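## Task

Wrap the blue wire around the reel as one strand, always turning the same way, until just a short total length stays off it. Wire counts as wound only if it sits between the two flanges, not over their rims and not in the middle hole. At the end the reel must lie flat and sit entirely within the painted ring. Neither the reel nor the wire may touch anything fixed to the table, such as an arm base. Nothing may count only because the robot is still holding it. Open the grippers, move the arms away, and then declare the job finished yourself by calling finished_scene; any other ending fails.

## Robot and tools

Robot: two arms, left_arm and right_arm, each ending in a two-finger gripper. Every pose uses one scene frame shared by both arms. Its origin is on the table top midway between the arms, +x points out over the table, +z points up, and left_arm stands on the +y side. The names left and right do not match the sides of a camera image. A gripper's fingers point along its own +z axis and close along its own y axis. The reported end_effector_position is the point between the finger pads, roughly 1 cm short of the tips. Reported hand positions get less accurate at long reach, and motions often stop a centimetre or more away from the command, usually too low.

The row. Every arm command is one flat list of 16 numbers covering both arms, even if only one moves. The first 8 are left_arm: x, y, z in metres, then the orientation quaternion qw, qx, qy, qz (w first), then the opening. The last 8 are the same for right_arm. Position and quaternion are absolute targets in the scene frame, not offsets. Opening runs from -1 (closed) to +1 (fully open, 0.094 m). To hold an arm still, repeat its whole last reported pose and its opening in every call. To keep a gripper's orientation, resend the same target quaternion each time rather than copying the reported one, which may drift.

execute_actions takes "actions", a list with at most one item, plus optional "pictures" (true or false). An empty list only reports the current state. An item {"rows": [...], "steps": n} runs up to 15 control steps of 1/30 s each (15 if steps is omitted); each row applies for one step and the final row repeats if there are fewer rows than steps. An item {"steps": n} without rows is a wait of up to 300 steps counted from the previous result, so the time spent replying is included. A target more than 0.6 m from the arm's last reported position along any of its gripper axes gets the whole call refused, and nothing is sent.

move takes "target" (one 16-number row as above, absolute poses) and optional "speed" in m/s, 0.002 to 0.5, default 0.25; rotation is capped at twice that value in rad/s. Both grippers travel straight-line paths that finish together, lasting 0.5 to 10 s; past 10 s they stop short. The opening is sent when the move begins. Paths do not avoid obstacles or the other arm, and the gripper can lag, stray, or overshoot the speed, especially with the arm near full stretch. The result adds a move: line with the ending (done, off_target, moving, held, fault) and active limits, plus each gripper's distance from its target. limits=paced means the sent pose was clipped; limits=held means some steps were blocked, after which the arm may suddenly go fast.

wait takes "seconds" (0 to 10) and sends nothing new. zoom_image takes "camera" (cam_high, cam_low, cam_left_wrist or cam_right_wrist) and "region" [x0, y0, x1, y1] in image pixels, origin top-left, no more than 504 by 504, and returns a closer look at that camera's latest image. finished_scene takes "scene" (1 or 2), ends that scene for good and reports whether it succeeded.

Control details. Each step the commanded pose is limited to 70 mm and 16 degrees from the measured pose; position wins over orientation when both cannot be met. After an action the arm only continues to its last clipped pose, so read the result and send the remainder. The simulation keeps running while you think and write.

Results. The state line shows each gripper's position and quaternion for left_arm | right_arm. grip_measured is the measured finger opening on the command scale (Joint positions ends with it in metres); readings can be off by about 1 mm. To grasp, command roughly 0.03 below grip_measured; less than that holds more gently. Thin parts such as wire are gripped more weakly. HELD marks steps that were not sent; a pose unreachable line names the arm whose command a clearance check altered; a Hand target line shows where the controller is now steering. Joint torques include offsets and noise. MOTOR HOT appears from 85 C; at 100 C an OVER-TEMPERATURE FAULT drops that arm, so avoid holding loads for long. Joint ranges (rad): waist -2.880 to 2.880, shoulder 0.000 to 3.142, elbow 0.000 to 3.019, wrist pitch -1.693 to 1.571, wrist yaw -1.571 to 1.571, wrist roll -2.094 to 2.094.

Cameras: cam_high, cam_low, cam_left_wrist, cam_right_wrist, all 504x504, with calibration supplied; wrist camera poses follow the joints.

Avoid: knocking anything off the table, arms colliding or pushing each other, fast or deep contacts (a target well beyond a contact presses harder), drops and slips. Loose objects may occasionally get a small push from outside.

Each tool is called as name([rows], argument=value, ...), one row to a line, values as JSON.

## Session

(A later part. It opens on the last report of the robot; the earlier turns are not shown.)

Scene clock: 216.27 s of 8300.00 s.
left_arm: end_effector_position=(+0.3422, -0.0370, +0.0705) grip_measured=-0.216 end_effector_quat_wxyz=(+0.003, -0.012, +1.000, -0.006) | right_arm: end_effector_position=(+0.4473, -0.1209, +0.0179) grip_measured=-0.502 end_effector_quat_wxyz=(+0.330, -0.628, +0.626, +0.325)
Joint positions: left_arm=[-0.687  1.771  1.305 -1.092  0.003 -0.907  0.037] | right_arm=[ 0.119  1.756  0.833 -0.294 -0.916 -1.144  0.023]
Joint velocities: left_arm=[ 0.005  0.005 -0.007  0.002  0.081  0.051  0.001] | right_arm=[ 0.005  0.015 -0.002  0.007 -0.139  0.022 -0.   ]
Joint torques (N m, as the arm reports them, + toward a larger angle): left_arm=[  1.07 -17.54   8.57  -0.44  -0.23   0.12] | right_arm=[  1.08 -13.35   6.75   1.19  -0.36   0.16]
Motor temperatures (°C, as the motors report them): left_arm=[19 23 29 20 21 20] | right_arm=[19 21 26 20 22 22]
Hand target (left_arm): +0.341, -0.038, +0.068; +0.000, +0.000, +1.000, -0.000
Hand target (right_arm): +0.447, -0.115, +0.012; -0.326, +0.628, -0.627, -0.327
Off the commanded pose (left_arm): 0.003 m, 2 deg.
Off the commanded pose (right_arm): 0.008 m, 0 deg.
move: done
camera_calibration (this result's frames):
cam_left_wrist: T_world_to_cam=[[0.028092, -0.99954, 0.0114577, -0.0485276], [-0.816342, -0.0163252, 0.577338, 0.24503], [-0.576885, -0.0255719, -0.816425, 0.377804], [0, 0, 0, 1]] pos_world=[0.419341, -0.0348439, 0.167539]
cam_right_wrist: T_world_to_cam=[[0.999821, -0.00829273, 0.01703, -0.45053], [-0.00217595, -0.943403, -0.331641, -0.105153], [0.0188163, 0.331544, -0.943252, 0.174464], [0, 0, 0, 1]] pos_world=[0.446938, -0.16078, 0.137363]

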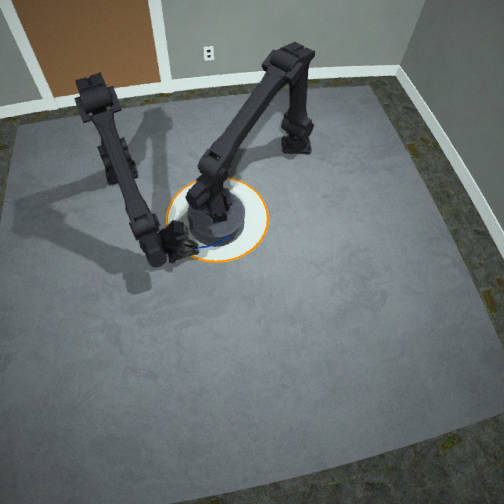

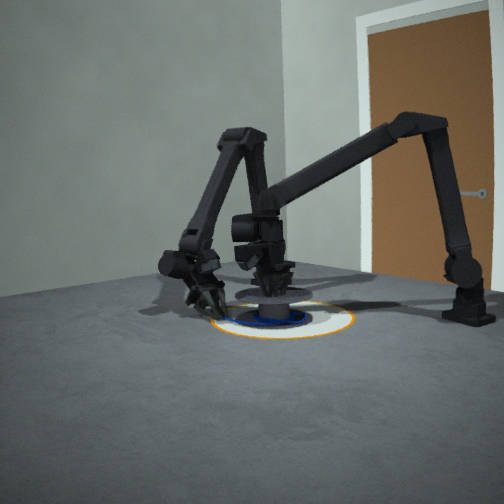

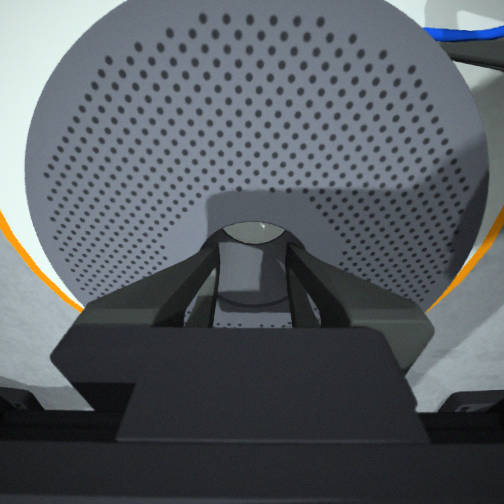

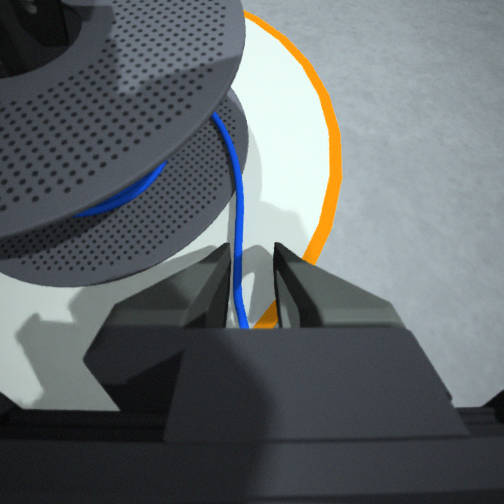

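move(target=[0.341,-0.038,0.068,0,0,1,0,-0.2, 0.445,-0.117,0.006,0.327,-0.627,0.627,0.327,-0.5], speed=0.03)

move(target=[0.341,-0.038,0.068,0,0,1,0,-0.2, 0.445,-0.117,0.008,0.327,-0.627,0.627,0.327,-1], speed=0.03)

move(target=[0.341,-0.038,0.068,0,0.5,0.866,0,-0.2, 0.43,-0.19,0.03,0.327,-0.627,0.627,0.327,-1], speed=0.12)

Scene clock: 219.60 s of 8300.00 s.
left_arm: end_effector_position=(+0.3422, -0.0370, +0.0705) grip_measured=-0.216 end_effector_quat_wxyz=(+0.003, -0.012, +1.000, -0.006) | right_arm: end_effector_position=(+0.4499, -0.1201, +0.0178) grip_measured=-0.502 end_effector_quat_wxyz=(+0.335, -0.628, +0.624, +0.322)
Joint positions: left_arm=[-0.687  1.771  1.305 -1.092  0.003 -0.907  0.037] | right_arm=[ 0.119  1.759  0.833 -0.275 -0.917 -1.14   0.023]
Joint velocities: left_arm=[-0.005 -0.005  0.007 -0.002 -0.051 -0.066  0.   ] | right_arm=[ 0.005 -0.015 -0.002  0.002 -0.022 -0.007  0.001]
Joint torques (N m, as the arm reports them, + toward a larger angle): left_arm=[  1.09 -17.59   8.59  -0.43  -0.23   0.12] | right_arm=[  0.81 -12.95   5.54   1.3   -0.36   0.15]
Motor temperatures (°C, as the motors report them): left_arm=[19 23 29 20 21 20] | right_arm=[19 21 26 20 22 22]
Hand target (left_arm): +0.341, -0.038, +0.068; +0.000, -0.000, +1.000, -0.000
Hand target (right_arm): +0.445, -0.117, +0.006; -0.327, +0.627, -0.627, -0.327
Off the commanded pose (left_arm): 0.003 m, 2 deg.
Off the commanded pose (right_arm): 0.013 m, 1 deg.
move: off_target (right_arm)
camera_calibration (this result's frames):
cam_left_wrist: T_world_to_cam=[[0.028092, -0.99954, 0.0114577, -0.0485276], [-0.816342, -0.0163252, 0.577338, 0.24503], [-0.576885, -0.0255719, -0.816425, 0.377804], [0, 0, 0, 1]] pos_world=[0.419341, -0.0348439, 0.167539]
cam_right_wrist: T_world_to_cam=[[0.999518, -0.00996084, 0.0293986, -0.453496], [0.000511186, -0.941702, -0.336447, -0.105326], [0.031036, 0.3363, -0.941243, 0.169079], [0, 0, 0, 1]] pos_world=[0.448084, -0.160565, 0.13704]

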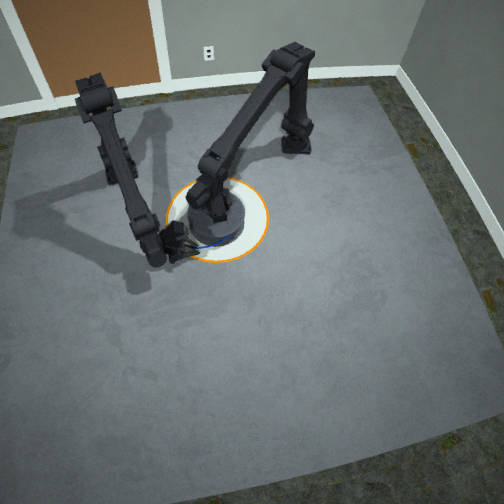

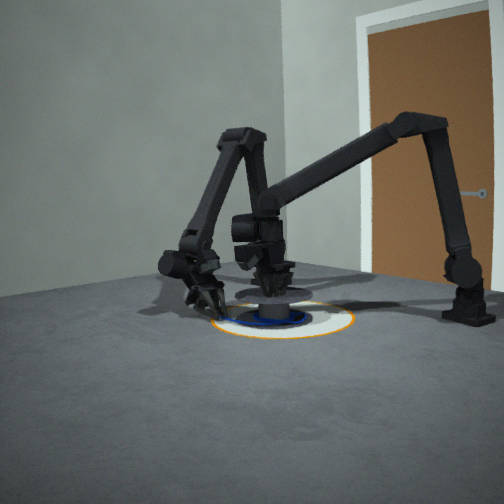

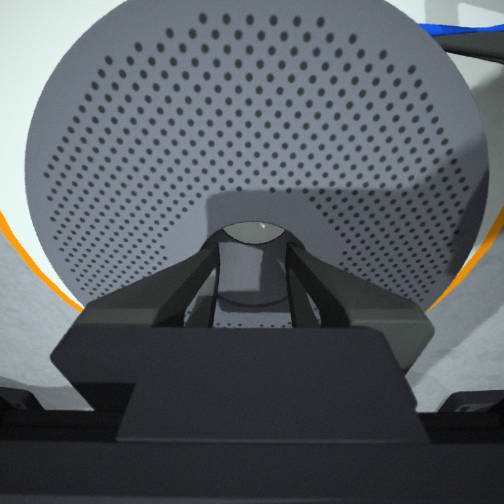

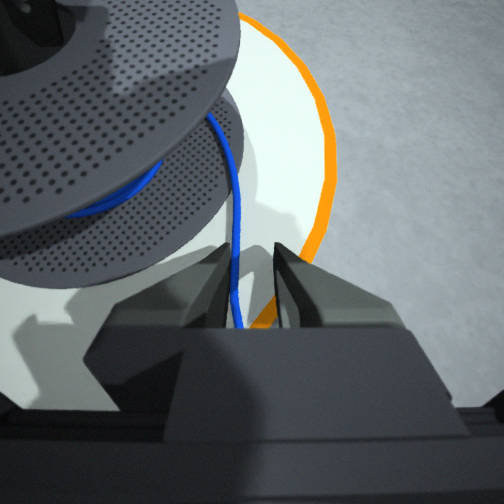

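Scene clock: 220.30 s of 8300.00 s.
left_arm: end_effector_position=(+0.3422, -0.0370, +0.0705) grip_measured=-0.216 end_effector_quat_wxyz=(+0.003, -0.012, +1.000, -0.006) | right_arm: end_effector_position=(+0.4499, -0.1201, +0.0178) grip_measured=-0.970 end_effector_quat_wxyz=(+0.335, -0.628, +0.624, +0.322)
Joint positions: left_arm=[-0.687  1.771  1.305 -1.092  0.003 -0.907  0.037] | right_arm=[ 0.119  1.759  0.833 -0.275 -0.917 -1.14   0.001]
Joint velocities: left_arm=[-0.015 -0.024 -0.007 -0.007 -0.022  0.007  0.   ] | right_arm=[-0.005  0.005  0.007  0.002  0.051 -0.037 -0.001]
Joint torques (N m, as the arm reports them, + toward a larger angle): left_arm=[  1.07 -17.65   8.58  -0.43  -0.23   0.12] | right_arm=[  0.86 -13.34   5.63   1.08  -0.35   0.16]
Motor temperatures (°C, as the motors report them): left_arm=[19 23 29 20 21 20] | right_arm=[19 21 26 20 22 22]
Hand target (left_arm): +0.341, -0.038, +0.068; +0.000, -0.000, +1.000, -0.000
Hand target (right_arm): +0.445, -0.117, +0.008; -0.327, +0.627, -0.627, -0.327
Off the commanded pose (left_arm): 0.003 m, 2 deg.
Off the commanded pose (right_arm): 0.011 m, 1 deg.
move: off_target (right_arm)
camera_calibration (this result's frames):
cam_left_wrist: T_world_to_cam=[[0.028092, -0.99954, 0.0114577, -0.0485276], [-0.816342, -0.0163252, 0.577338, 0.24503], [-0.576885, -0.0255719, -0.816425, 0.377804], [0, 0, 0, 1]] pos_world=[0.419341, -0.0348439, 0.167539]
cam_right_wrist: T_world_to_cam=[[0.999518, -0.00996084, 0.0293986, -0.453496], [0.000511186, -0.941702, -0.336447, -0.105326], [0.031036, 0.3363, -0.941243, 0.169079], [0, 0, 0, 1]] pos_world=[0.448084, -0.160565, 0.13704]

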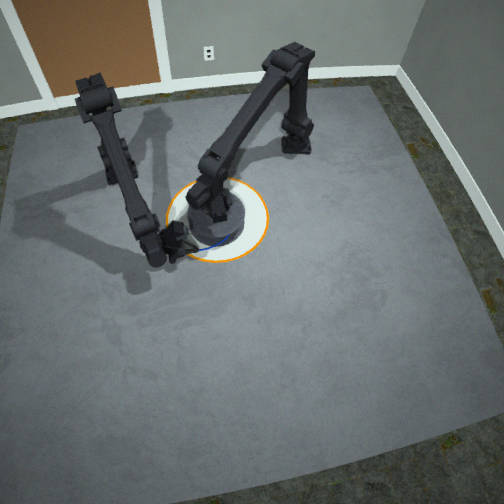

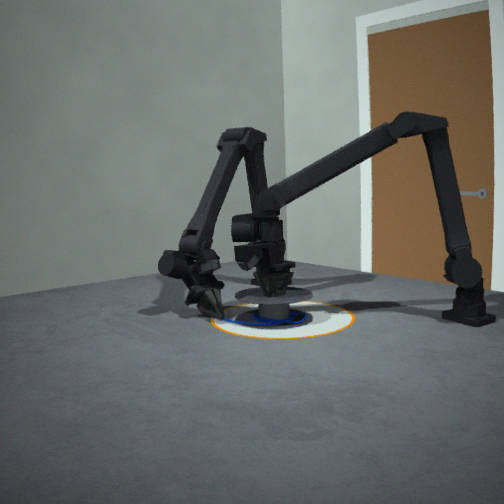

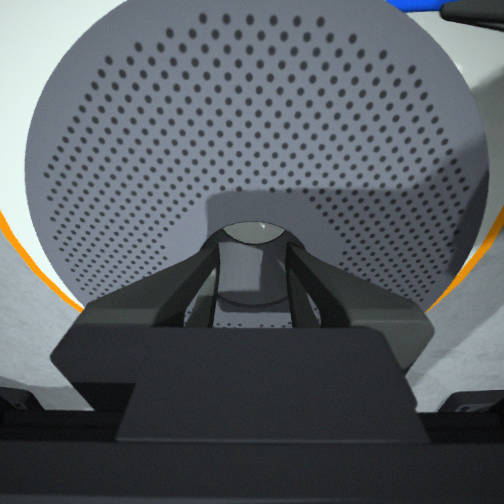

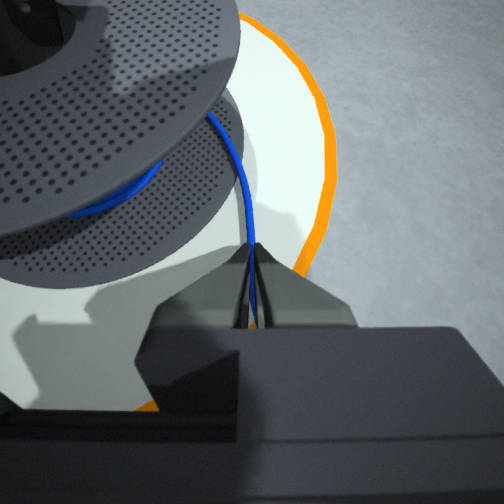

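Scene clock: 225.20 s of 8300.00 s.
left_arm: end_effector_position=(+0.3428, -0.0365, +0.0705) grip_measured=-0.215 end_effector_quat_wxyz=(+0.006, +0.488, +0.873, -0.002) | right_arm: end_effector_position=(+0.4312, -0.1843, +0.0240) grip_measured=-0.970 end_effector_quat_wxyz=(+0.323, -0.627, +0.628, +0.330)
Joint positions: left_arm=[-0.687  1.771  1.305 -1.092 -0.001  0.137  0.037] | right_arm=[-0.029  1.713  0.811 -0.534 -0.953 -1.395  0.001]
Joint velocities: left_arm=[-0.015 -0.015  0.007 -0.012 -0.022 -0.037 -0.   ] | right_arm=[-0.005 -0.015 -0.017  0.012  0.022  0.007  0.001]
Joint torques (N m, as the arm reports them, + toward a larger angle): left_arm=[  1.   -17.58   8.62  -0.39   0.     0.12] | right_arm=[ -1.34 -15.79   5.15  -0.19  -0.62  -0.1 ]
Motor temperatures (°C, as the motors report them): left_arm=[19 24 29 20 21 20] | right_arm=[19 21 26 20 22 22]
Hand target (left_arm): +0.341, -0.038, +0.068; +0.000, +0.500, +0.866, -0.000
Hand target (right_arm): +0.430, -0.190, +0.030; -0.328, +0.626, -0.627, -0.326
Off the commanded pose (left_arm): 0.003 m, 2 deg.
Off the commanded pose (right_arm): 0.008 m, 1 deg.
move: done
camera_calibration (this result's frames):
cam_left_wrist: T_world_to_cam=[[-0.849761, -0.527159, -0.0033027, 0.271105], [-0.434157, 0.696265, 0.571597, 0.140924], [-0.299023, 0.487154, -0.820528, 0.301911], [0, 0, 0, 1]] pos_world=[0.381836, -0.102282, 0.16807]
cam_right_wrist: T_world_to_cam=[[0.999995, -0.00291875, 0.000966559, -0.433843], [-0.00243863, -0.94439, -0.328819, -0.163059], [0.00187255, 0.328815, -0.944392, 0.208329], [0, 0, 0, 1]] pos_world=[0.433053, -0.22376, 0.143547]

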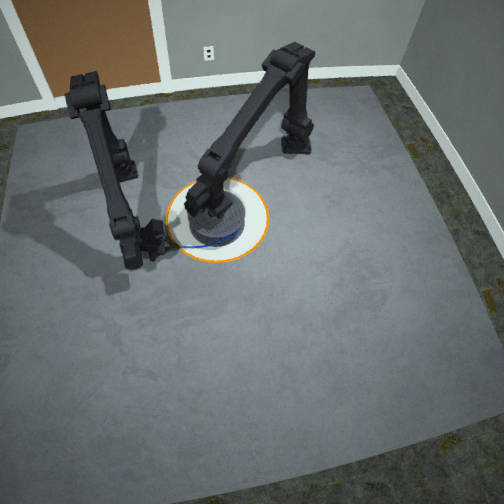

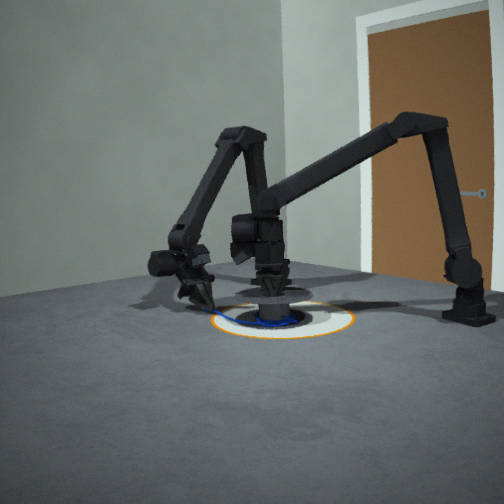

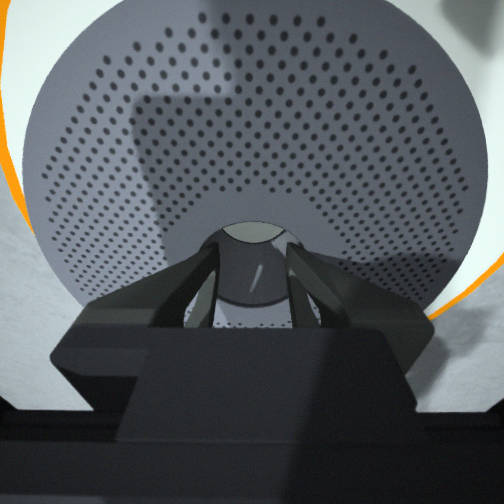

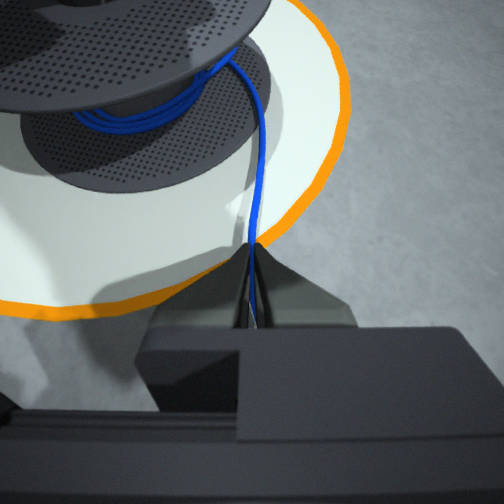

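move(target=[0.341,-0.038,0.068,0,0.174,0.985,0,-0.2, 0.425,-0.2,0.03,0.462,0,0.887,0,-1], speed=0.2)

zoom_image(camera="cam_high", region=[130, 150, 290, 290])

Scene clock: 232.10 s of 8300.00 s.
left_arm: end_effector_position=(+0.3425, -0.0368, +0.0707) grip_measured=-0.215 end_effector_quat_wxyz=(+0.005, +0.183, +0.983, -0.005) | right_arm: end_effector_position=(+0.4129, -0.2119, +0.0151) grip_measured=-0.970 end_effector_quat_wxyz=(+0.445, -0.012, +0.895, -0.015)
Joint positions: left_arm=[-0.687  1.771  1.305 -1.092  0.001 -0.513  0.037] | right_arm=[0.463 1.49  0.367 0.375 0.481 0.358 0.001]
Joint velocities: left_arm=[-0.015 -0.024  0.007 -0.002 -0.022  0.037 -0.   ] | right_arm=[-0.015 -0.005 -0.002  0.012  0.007  0.081 -0.   ]
Joint torques (N m, as the arm reports them, + toward a larger angle): left_arm=[  1.07 -17.57   8.6   -0.41  -0.14  -0.35] | right_arm=[  0.97 -10.01   8.46   0.87   0.43   0.17]
Motor temperatures (°C, as the motors report them): left_arm=[19 24 29 20 21 20] | right_arm=[19 22 25 20 22 22]
Hand target (left_arm): +0.341, -0.038, +0.068; +0.000, +0.174, +0.985, +0.000
Hand target (right_arm): +0.424, -0.199, +0.028; +0.457, -0.006, +0.889, -0.004
Off the commanded pose (left_arm): 0.003 m, 1 deg.
Off the commanded pose (right_arm): 0.023 m, 3 deg.
move: off_target (right_arm)
camera_calibration (this result's frames):
cam_left_wrist: T_world_to_cam=[[-0.357838, -0.933758, 0.00699546, 0.0865602], [-0.763897, 0.297035, 0.572915, 0.239025], [-0.537042, 0.199667, -0.819585, 0.372979], [0, 0, 0, 1]] pos_world=[0.41387, -0.064644, 0.168141]
cam_right_wrist: T_world_to_cam=[[0.000692928, -0.998852, 0.047908, -0.214755], [-0.955564, -0.0147839, -0.294414, 0.397923], [0.294784, -0.0455752, -0.954476, 0.00888161], [0, 0, 0, 1]] pos_world=[0.377771, -0.208221, 0.13592]

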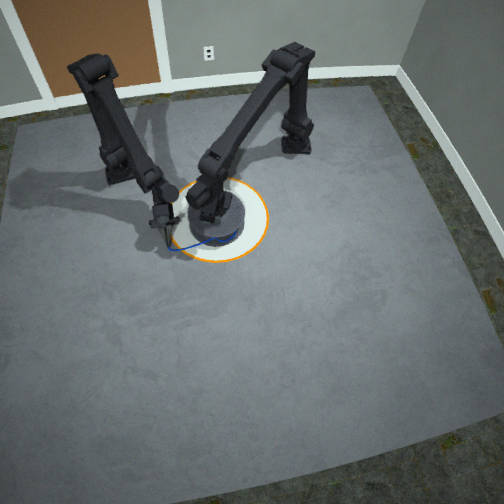

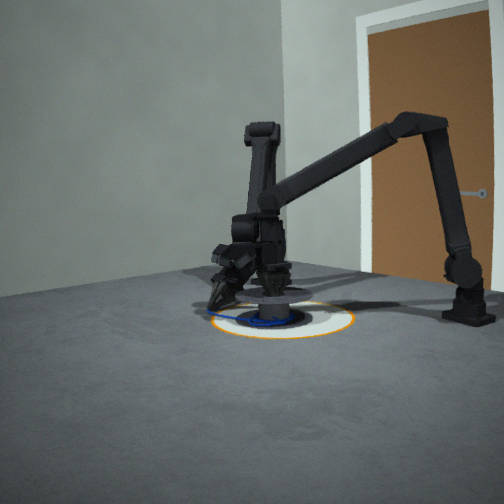

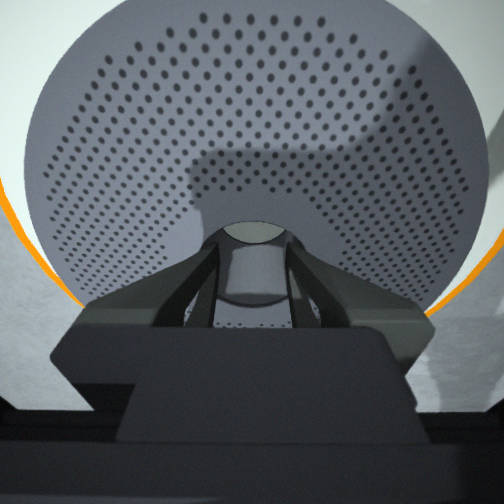

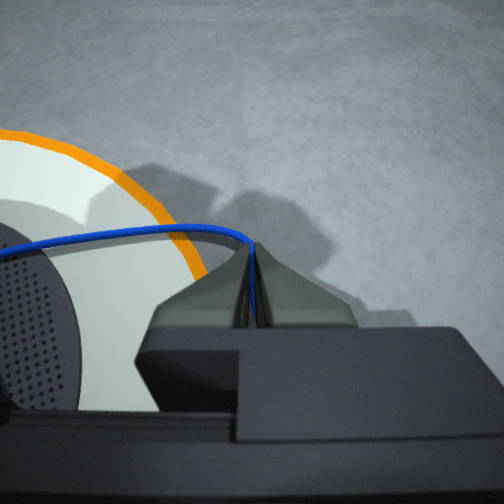

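Region (130, 150, 290, 290) of cam_high's 504x504 image, scaled by 3.150, with more detail than that image has; it fills the top 441 rows of this view, and the rest is white.

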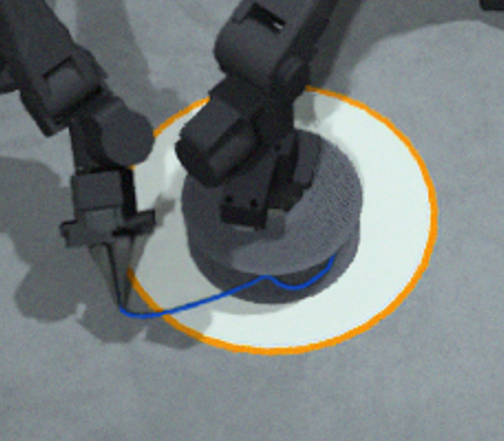

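move(target=[0.341,-0.038,0.068,0,0.174,0.985,0,-0.2, 0.413,-0.212,0.016,0.462,0,0.887,0,-0.6], speed=0.05)

move(target=[0.341,-0.038,0.068,0,0.174,0.985,0,-0.2, 0.40,-0.27,0.09,0.327,-0.627,0.627,0.327,-0.5], speed=0.25)

Scene clock: 234.97 s of 8300.00 s.
left_arm: end_effector_position=(+0.3424, -0.0368, +0.0707) grip_measured=-0.215 end_effector_quat_wxyz=(+0.005, +0.182, +0.983, -0.005) | right_arm: end_effector_position=(+0.4152, -0.2103, +0.0211) grip_measured=-0.602 end_effector_quat_wxyz=(+0.463, -0.004, +0.886, -0.003)
Joint positions: left_arm=[-0.687  1.771  1.305 -1.092  0.002 -0.516  0.037] | right_arm=[0.463 1.49  0.354 0.436 0.481 0.361 0.019]
Joint velocities: left_arm=[-0.005 -0.024  0.012 -0.027  0.007  0.022  0.   ] | right_arm=[-0.015  0.005  0.017  0.007  0.037 -0.007  0.002]
Joint torques (N m, as the arm reports them, + toward a larger angle): left_arm=[  1.05 -17.54   8.61  -0.41  -0.15  -0.32] | right_arm=[-0.16 -7.96  4.43  2.27  0.16  0.16]
Motor temperatures (°C, as the motors report them): left_arm=[19 24 29 20 21 20] | right_arm=[19 21 26 20 22 22]
Hand target (left_arm): +0.341, -0.038, +0.068; +0.000, +0.174, +0.985, -0.000
Hand target (right_arm): +0.413, -0.212, +0.016; +0.462, -0.000, +0.887, -0.000
Off the commanded pose (left_arm): 0.003 m, 1 deg.
Off the commanded pose (right_arm): 0.006 m, 1 deg.
move: done
camera_calibration (this result's frames):
cam_left_wrist: T_world_to_cam=[[-0.354989, -0.934842, 0.00735978, 0.085462], [-0.764611, 0.294859, 0.573087, 0.239151], [-0.537916, 0.197812, -0.819461, 0.373182], [0, 0, 0, 1]] pos_world=[0.413936, -0.0644422, 0.168125]
cam_right_wrist: T_world_to_cam=[[-0.00190964, -0.999831, 0.018263, -0.211918], [-0.943055, -0.00427425, -0.33261, 0.399749], [0.332632, -0.0178581, -0.942888, 0.00394644], [0, 0, 0, 1]] pos_world=[0.375268, -0.210103, 0.140552]

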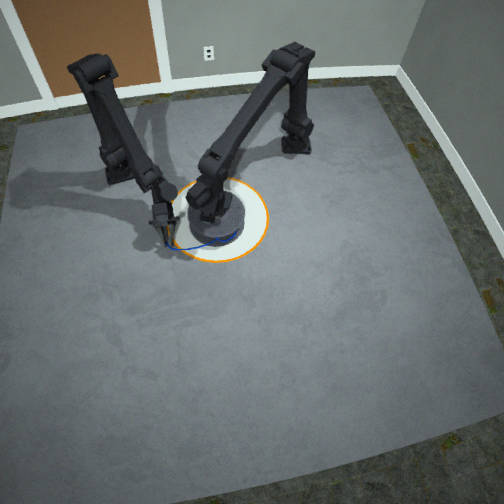

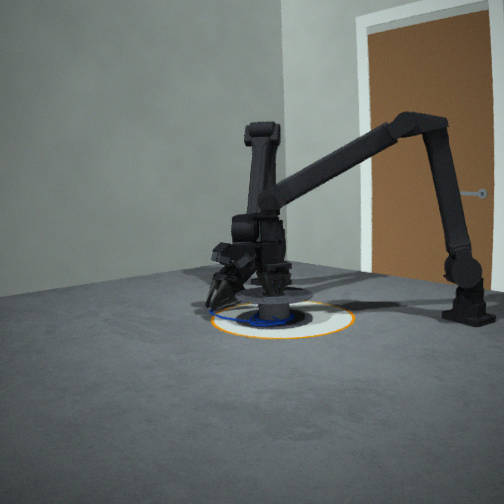

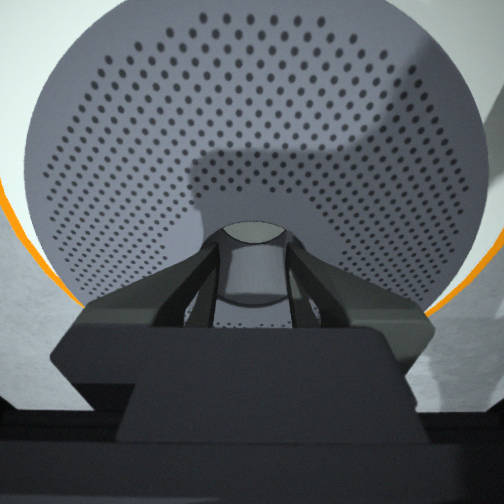

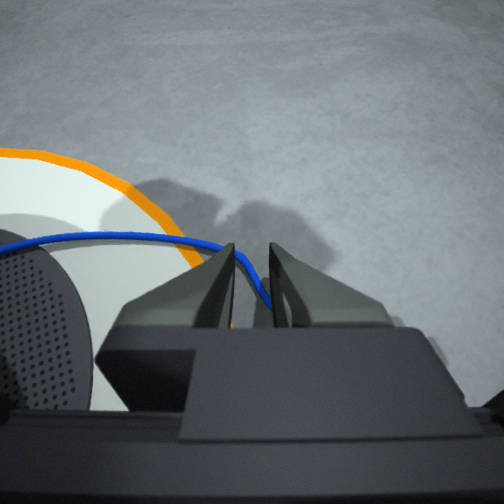

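Scene clock: 238.80 s of 8300.00 s.
left_arm: end_effector_position=(+0.3424, -0.0368, +0.0707) grip_measured=-0.215 end_effector_quat_wxyz=(+0.005, +0.182, +0.983, -0.005) | right_arm: end_effector_position=(+0.3817, -0.2635, +0.0872) grip_measured=-0.502 end_effector_quat_wxyz=(+0.329, -0.621, +0.627, +0.335)
Joint positions: left_arm=[-0.687  1.771  1.305 -1.092  0.002 -0.516  0.037] | right_arm=[-0.253  1.518  0.783 -1.016 -0.966 -1.774  0.023]
Joint velocities: left_arm=[ 0.005  0.005 -0.017  0.002  0.022  0.022 -0.   ] | right_arm=[-0.005 -0.024  0.002 -0.012 -0.007 -0.051  0.   ]
Joint torques (N m, as the arm reports them, + toward a larger angle): left_arm=[  1.06 -17.57   8.6   -0.41  -0.16  -0.34] | right_arm=[ -1.4  -10.08  10.66  -0.72  -0.44  -0.07]
Motor temperatures (°C, as the motors report them): left_arm=[19 24 29 20 21 20] | right_arm=[19 21 26 20 22 22]
Hand target (left_arm): +0.341, -0.038, +0.068; +0.000, +0.174, +0.985, +0.000
Hand target (right_arm): +0.399, -0.271, +0.093; -0.337, +0.624, -0.626, -0.325
Off the commanded pose (left_arm): 0.003 m, 1 deg.
Off the commanded pose (right_arm): 0.020 m, 1 deg.
move: off_target (right_arm)
camera_calibration (this result's frames):
cam_left_wrist: T_world_to_cam=[[-0.354989, -0.934842, 0.00735978, 0.085462], [-0.764611, 0.294859, 0.573087, 0.239151], [-0.537916, 0.197812, -0.819461, 0.373182], [0, 0, 0, 1]] pos_world=[0.413936, -0.0644422, 0.168125]
cam_right_wrist: T_world_to_cam=[[0.999943, -0.0103017, -0.00265308, -0.38619], [-0.0105836, -0.93824, -0.345822, -0.21103], [0.00107334, 0.345831, -0.938296, 0.298397], [0, 0, 0, 1]] pos_world=[0.383614, -0.30517, 0.205981]

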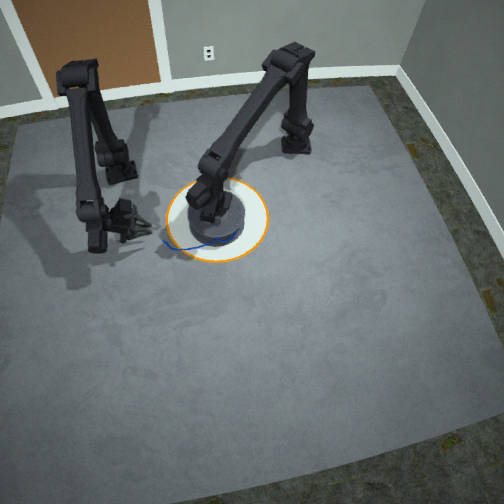

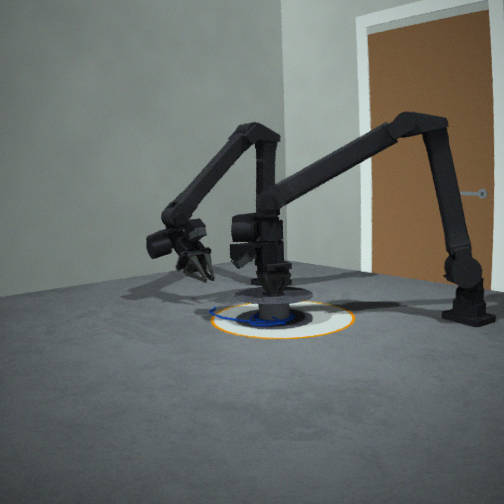

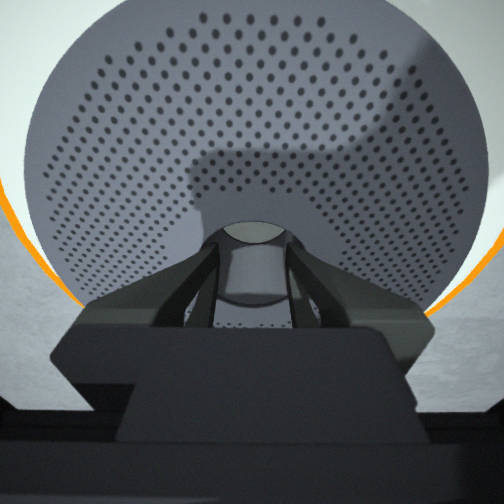

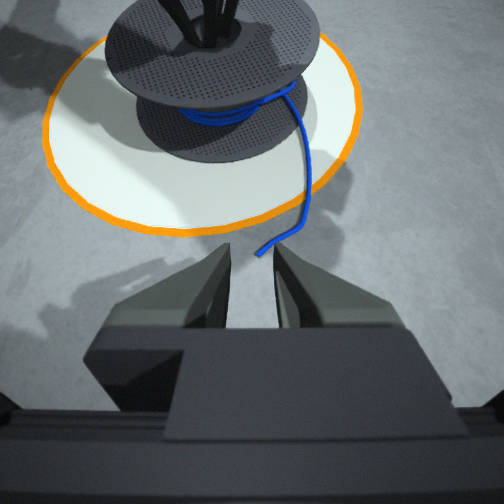

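move(target=[0.341,-0.038,0.068,0,0.174,0.985,0,-0.2, 0.455,-0.18,0.04,0.327,-0.627,0.627,0.327,-0.4], speed=0.15)

move(target=[0.341,-0.038,0.068,0,0.174,0.985,0,-0.2, 0.443,-0.16,0.01,0.327,-0.627,0.627,0.327,-0.4], speed=0.04)

Scene clock: 242.80 s of 8300.00 s.
left_arm: end_effector_position=(+0.3424, -0.0368, +0.0707) grip_measured=-0.215 end_effector_quat_wxyz=(+0.005, +0.182, +0.983, -0.005) | right_arm: end_effector_position=(+0.4391, -0.1859, +0.0363) grip_measured=-0.402 end_effector_quat_wxyz=(+0.318, -0.624, +0.630, +0.336)
Joint positions: left_arm=[-0.687  1.771  1.305 -1.092  0.002 -0.516  0.037] | right_arm=[-0.036  1.707  0.852 -0.608 -0.957 -1.406  0.028]
Joint velocities: left_arm=[-0.015 -0.005 -0.012 -0.002  0.037 -0.007 -0.   ] | right_arm=[ 0.005 -0.024  0.007 -0.002  0.007  0.037  0.   ]
Joint torques (N m, as the arm reports them, + toward a larger angle): left_arm=[  1.07 -17.55   8.6   -0.41  -0.16  -0.34] | right_arm=[  0.68 -13.24   9.46   0.76  -0.43   0.17]
Motor temperatures (°C, as the motors report them): left_arm=[19 24 29 20 21 20] | right_arm=[19 21 27 20 22 22]
Hand target (left_arm): +0.341, -0.038, +0.068; +0.000, +0.174, +0.985, -0.000
Hand target (right_arm): +0.455, -0.181, +0.041; -0.326, +0.628, -0.626, -0.328
Off the commanded pose (left_arm): 0.003 m, 1 deg.
Off the commanded pose (right_arm): 0.017 m, 2 deg.
move: off_target (right_arm)
camera_calibration (this result's frames):
cam_left_wrist: T_world_to_cam=[[-0.354989, -0.934842, 0.00735978, 0.085462], [-0.764611, 0.294859, 0.573087, 0.239151], [-0.537916, 0.197812, -0.819461, 0.373182], [0, 0, 0, 1]] pos_world=[0.413936, -0.0644422, 0.168125]
cam_right_wrist: T_world_to_cam=[[0.99984, -0.0034068, -0.0175493, -0.441113], [-0.00900587, -0.943994, -0.329838, -0.157517], [-0.0154427, 0.329944, -0.943874, 0.228288], [0, 0, 0, 1]] pos_world=[0.443149, -0.22552, 0.155779]

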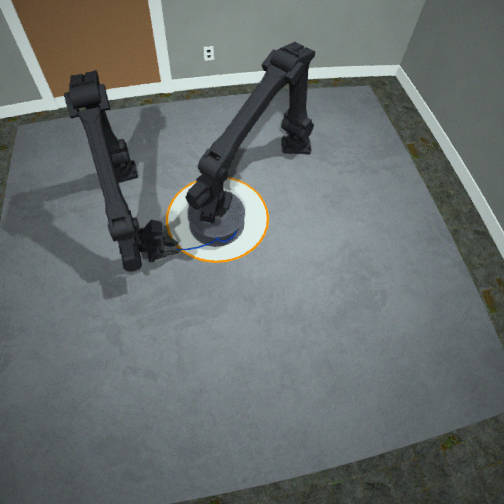

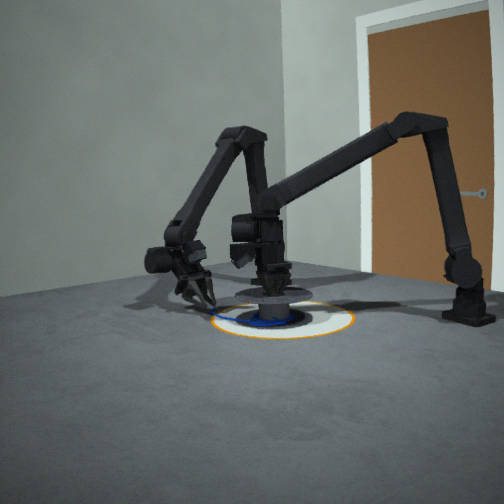

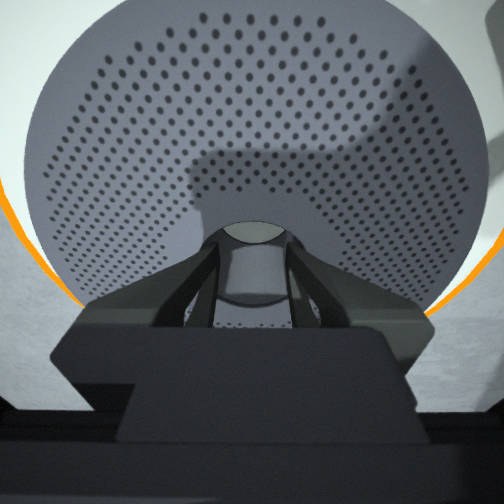

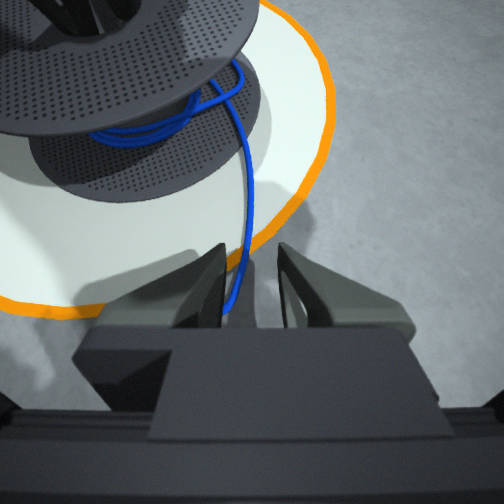

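Scene clock: 244.03 s of 8300.00 s.
left_arm: end_effector_position=(+0.3424, -0.0368, +0.0707) grip_measured=-0.215 end_effector_quat_wxyz=(+0.005, +0.182, +0.983, -0.005) | right_arm: end_effector_position=(+0.4495, -0.1648, +0.0205) grip_measured=-0.402 end_effector_quat_wxyz=(+0.336, -0.629, +0.624, +0.320)
Joint positions: left_arm=[-0.687  1.771  1.305 -1.092  0.002 -0.516  0.037] | right_arm=[ 0.014  1.744  0.835 -0.425 -0.945 -1.31   0.028]
Joint velocities: left_arm=[ 0.005 -0.015 -0.007 -0.002  0.007 -0.037 -0.   ] | right_arm=[-0.005 -0.015  0.002  0.017  0.007 -0.037 -0.001]
Joint torques (N m, as the arm reports them, + toward a larger angle): left_arm=[  1.05 -17.58   8.6   -0.42  -0.16  -0.33] | right_arm=[  1.06 -12.97   5.19   0.95  -0.4    0.15]
Motor temperatures (°C, as the motors report them): left_arm=[19 24 29 20 21 20] | right_arm=[19 21 27 20 22 22]
Hand target (left_arm): +0.341, -0.038, +0.068; +0.000, +0.174, +0.985, -0.000
Hand target (right_arm): +0.443, -0.160, +0.010; -0.326, +0.627, -0.627, -0.327
Off the commanded pose (left_arm): 0.003 m, 1 deg.
Off the commanded pose (right_arm): 0.013 m, 1 deg.
move: off_target (right_arm)
camera_calibration (this result's frames):
cam_left_wrist: T_world_to_cam=[[-0.354632, -0.934977, 0.00736384, 0.0853346], [-0.764721, 0.294568, 0.57309, 0.239178], [-0.537995, 0.197605, -0.81946, 0.373201], [0, 0, 0, 1]] pos_world=[0.413947, -0.0644147, 0.168125]
cam_right_wrist: T_world_to_cam=[[0.999397, -0.0103862, 0.0331283, -0.453686], [0.00128576, -0.942477, -0.33427, -0.147017], [0.0346944, 0.334111, -0.941895, 0.184641], [0, 0, 0, 1]] pos_world=[0.447196, -0.204963, 0.139799]

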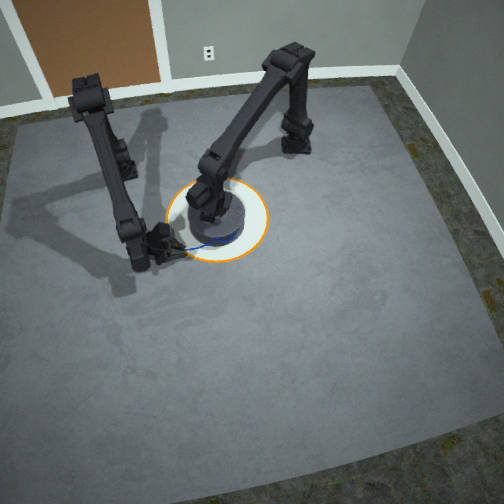

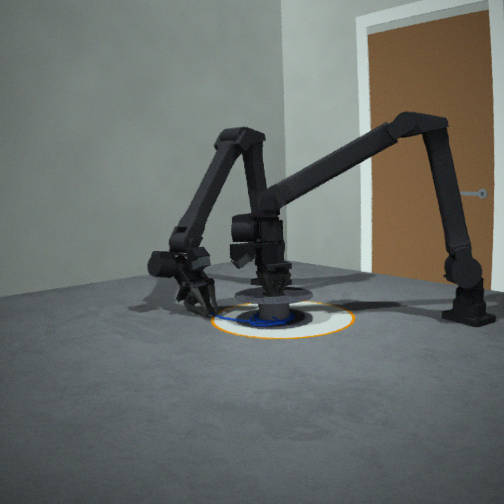

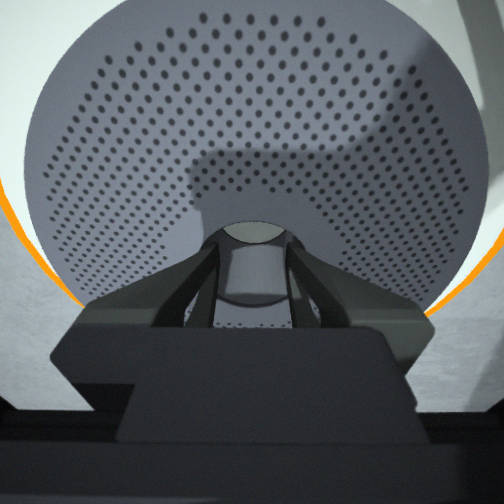

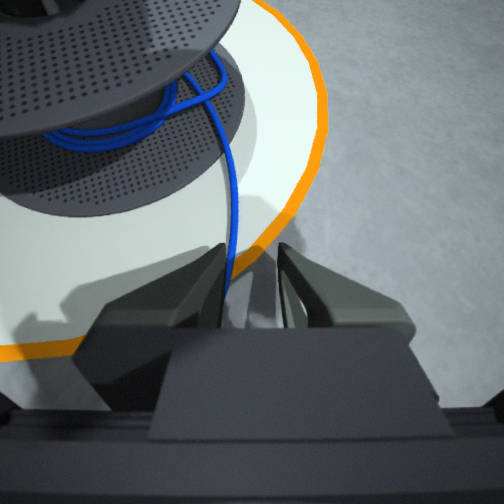

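move(target=[0.341,-0.038,0.068,0,0.174,0.985,0,-0.2, 0.432,-0.16,0.007,0.327,-0.627,0.627,0.327,-0.4], speed=0.03)

move(target=[0.341,-0.038,0.068,0,0.174,0.985,0,-0.2, 0.432,-0.16,0.009,0.327,-0.627,0.627,0.327,-1], speed=0.03)

Scene clock: 247.77 s of 8300.00 s.
left_arm: end_effector_position=(+0.3424, -0.0368, +0.0707) grip_measured=-0.215 end_effector_quat_wxyz=(+0.005, +0.182, +0.983, -0.005) | right_arm: end_effector_position=(+0.4443, -0.1649, +0.0168) grip_measured=-0.402 end_effector_quat_wxyz=(+0.339, -0.625, +0.625, +0.322)
Joint positions: left_arm=[-0.687  1.771  1.305 -1.092  0.002 -0.516  0.037] | right_arm=[ 0.014  1.744  0.811 -0.389 -0.952 -1.294  0.028]
Joint velocities: left_arm=[-0.005  0.015 -0.007 -0.002  0.022 -0.007  0.   ] | right_arm=[-0.005 -0.015 -0.007  0.007  0.066 -0.022 -0.   ]
Joint torques (N m, as the arm reports them, + toward a larger angle): left_arm=[  1.08 -17.58   8.58  -0.41  -0.16  -0.33] | right_arm=[  1.55 -13.79   4.     0.87  -0.11   0.09]
Motor temperatures (°C, as the motors report them): left_arm=[19 24 29 20 21 20] | right_arm=[19 21 26 20 22 22]
Hand target (left_arm): +0.341, -0.038, +0.068; +0.000, +0.174, +0.985, -0.000
Hand target (right_arm): +0.432, -0.160, +0.007; -0.327, +0.627, -0.627, -0.327
Off the commanded pose (left_arm): 0.003 m, 1 deg.
Off the commanded pose (right_arm): 0.016 m, 2 deg.
move: off_target (right_arm)
camera_calibration (this result's frames):
cam_left_wrist: T_world_to_cam=[[-0.354632, -0.934977, 0.00736384, 0.0853346], [-0.764721, 0.294568, 0.57309, 0.239178], [-0.537995, 0.197605, -0.81946, 0.373201], [0, 0, 0, 1]] pos_world=[0.413947, -0.0644147, 0.168125]
cam_right_wrist: T_world_to_cam=[[0.999354, -0.0182895, 0.0309487, -0.44955], [-0.00658711, -0.939494, -0.342503, -0.144186], [0.0353403, 0.342078, -0.939007, 0.182398], [0, 0, 0, 1]] pos_world=[0.441864, -0.206078, 0.135802]

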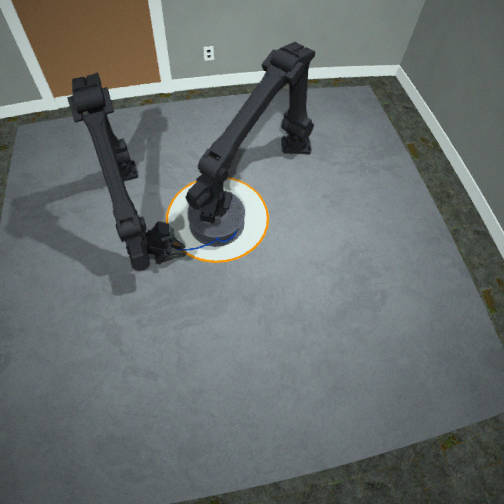

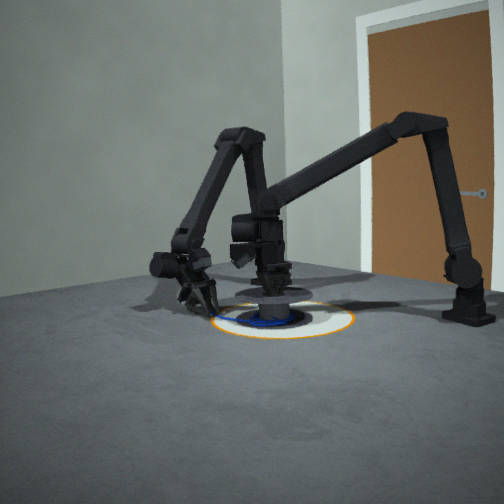

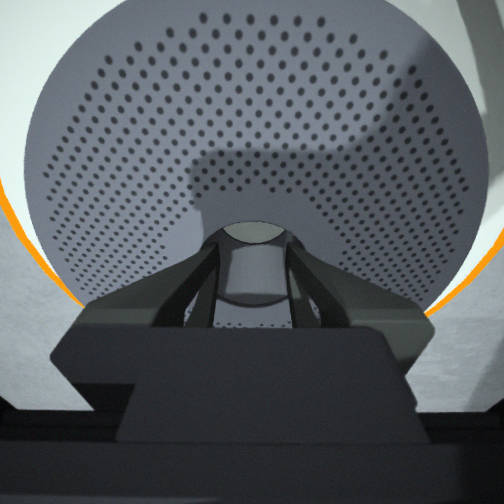

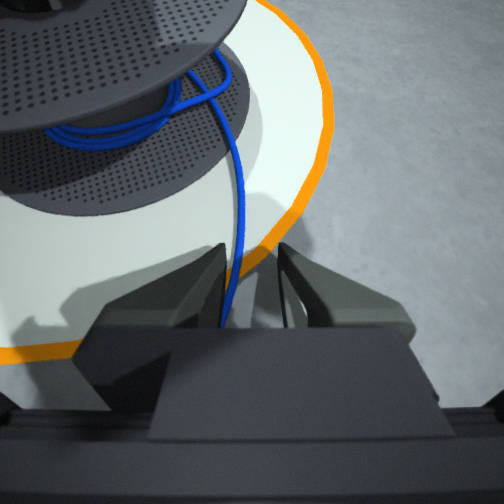

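Scene clock: 248.50 s of 8300.00 s.
left_arm: end_effector_position=(+0.3424, -0.0368, +0.0707) grip_measured=-0.215 end_effector_quat_wxyz=(+0.005, +0.182, +0.983, -0.005) | right_arm: end_effector_position=(+0.4440, -0.1643, +0.0173) grip_measured=-0.979 end_effector_quat_wxyz=(+0.340, -0.625, +0.624, +0.324)
Joint positions: left_arm=[-0.687  1.771  1.305 -1.092  0.002 -0.516  0.037] | right_arm=[ 0.014  1.744  0.811 -0.389 -0.955 -1.294  0.001]
Joint velocities: left_arm=[-0.005  0.005 -0.002 -0.012 -0.037  0.007  0.001] | right_arm=[-0.015 -0.005  0.007 -0.012  0.022  0.022  0.001]
Joint torques (N m, as the arm reports them, + toward a larger angle): left_arm=[  1.07 -17.56   8.58  -0.41  -0.16  -0.33] | right_arm=[  1.52 -14.17   4.07   0.65   0.     0.13]
Motor temperatures (°C, as the motors report them): left_arm=[19 24 30 20 21 20] | right_arm=[19 21 26 20 22 22]
Hand target (left_arm): +0.341, -0.038, +0.068; +0.000, +0.174, +0.985, -0.000
Hand target (right_arm): +0.432, -0.160, +0.009; -0.327, +0.627, -0.627, -0.327
Off the commanded pose (left_arm): 0.003 m, 1 deg.
Off the commanded pose (right_arm): 0.015 m, 2 deg.
move: off_target (right_arm)
camera_calibration (this result's frames):
cam_left_wrist: T_world_to_cam=[[-0.354275, -0.935112, 0.0073679, 0.0852072], [-0.764831, 0.294278, 0.573092, 0.239204], [-0.538073, 0.197397, -0.819458, 0.373221], [0, 0, 0, 1]] pos_world=[0.413958, -0.0643871, 0.168125]
cam_right_wrist: T_world_to_cam=[[0.999394, -0.0168651, 0.0304604, -0.449025], [-0.00531464, -0.938497, -0.345247, -0.143846], [0.0344096, 0.344876, -0.938017, 0.183453], [0, 0, 0, 1]] pos_world=[0.441676, -0.20584, 0.136097]

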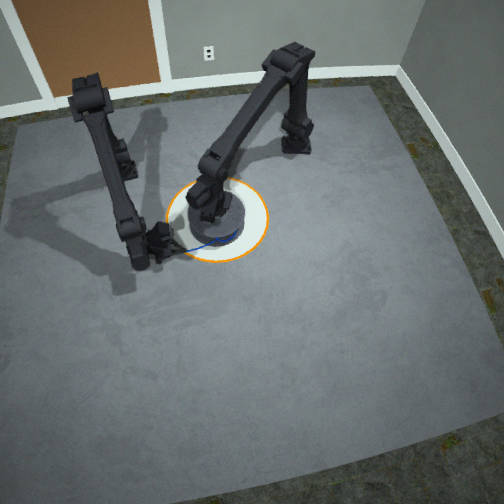

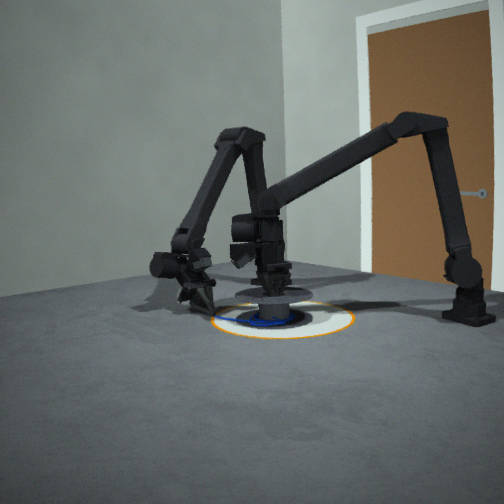

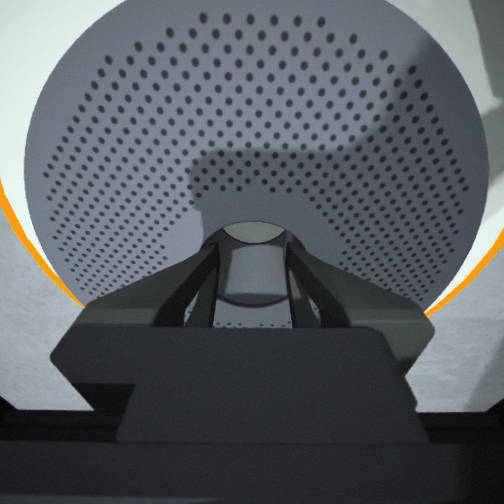

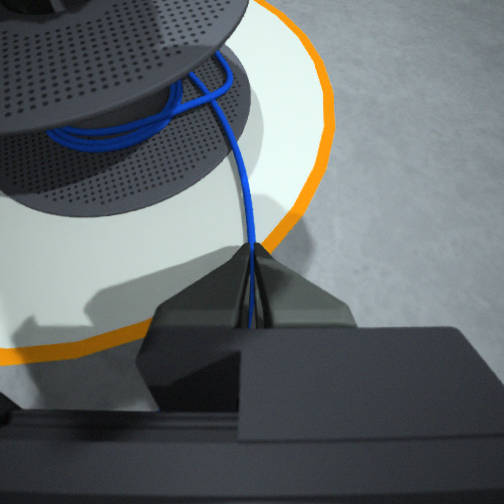

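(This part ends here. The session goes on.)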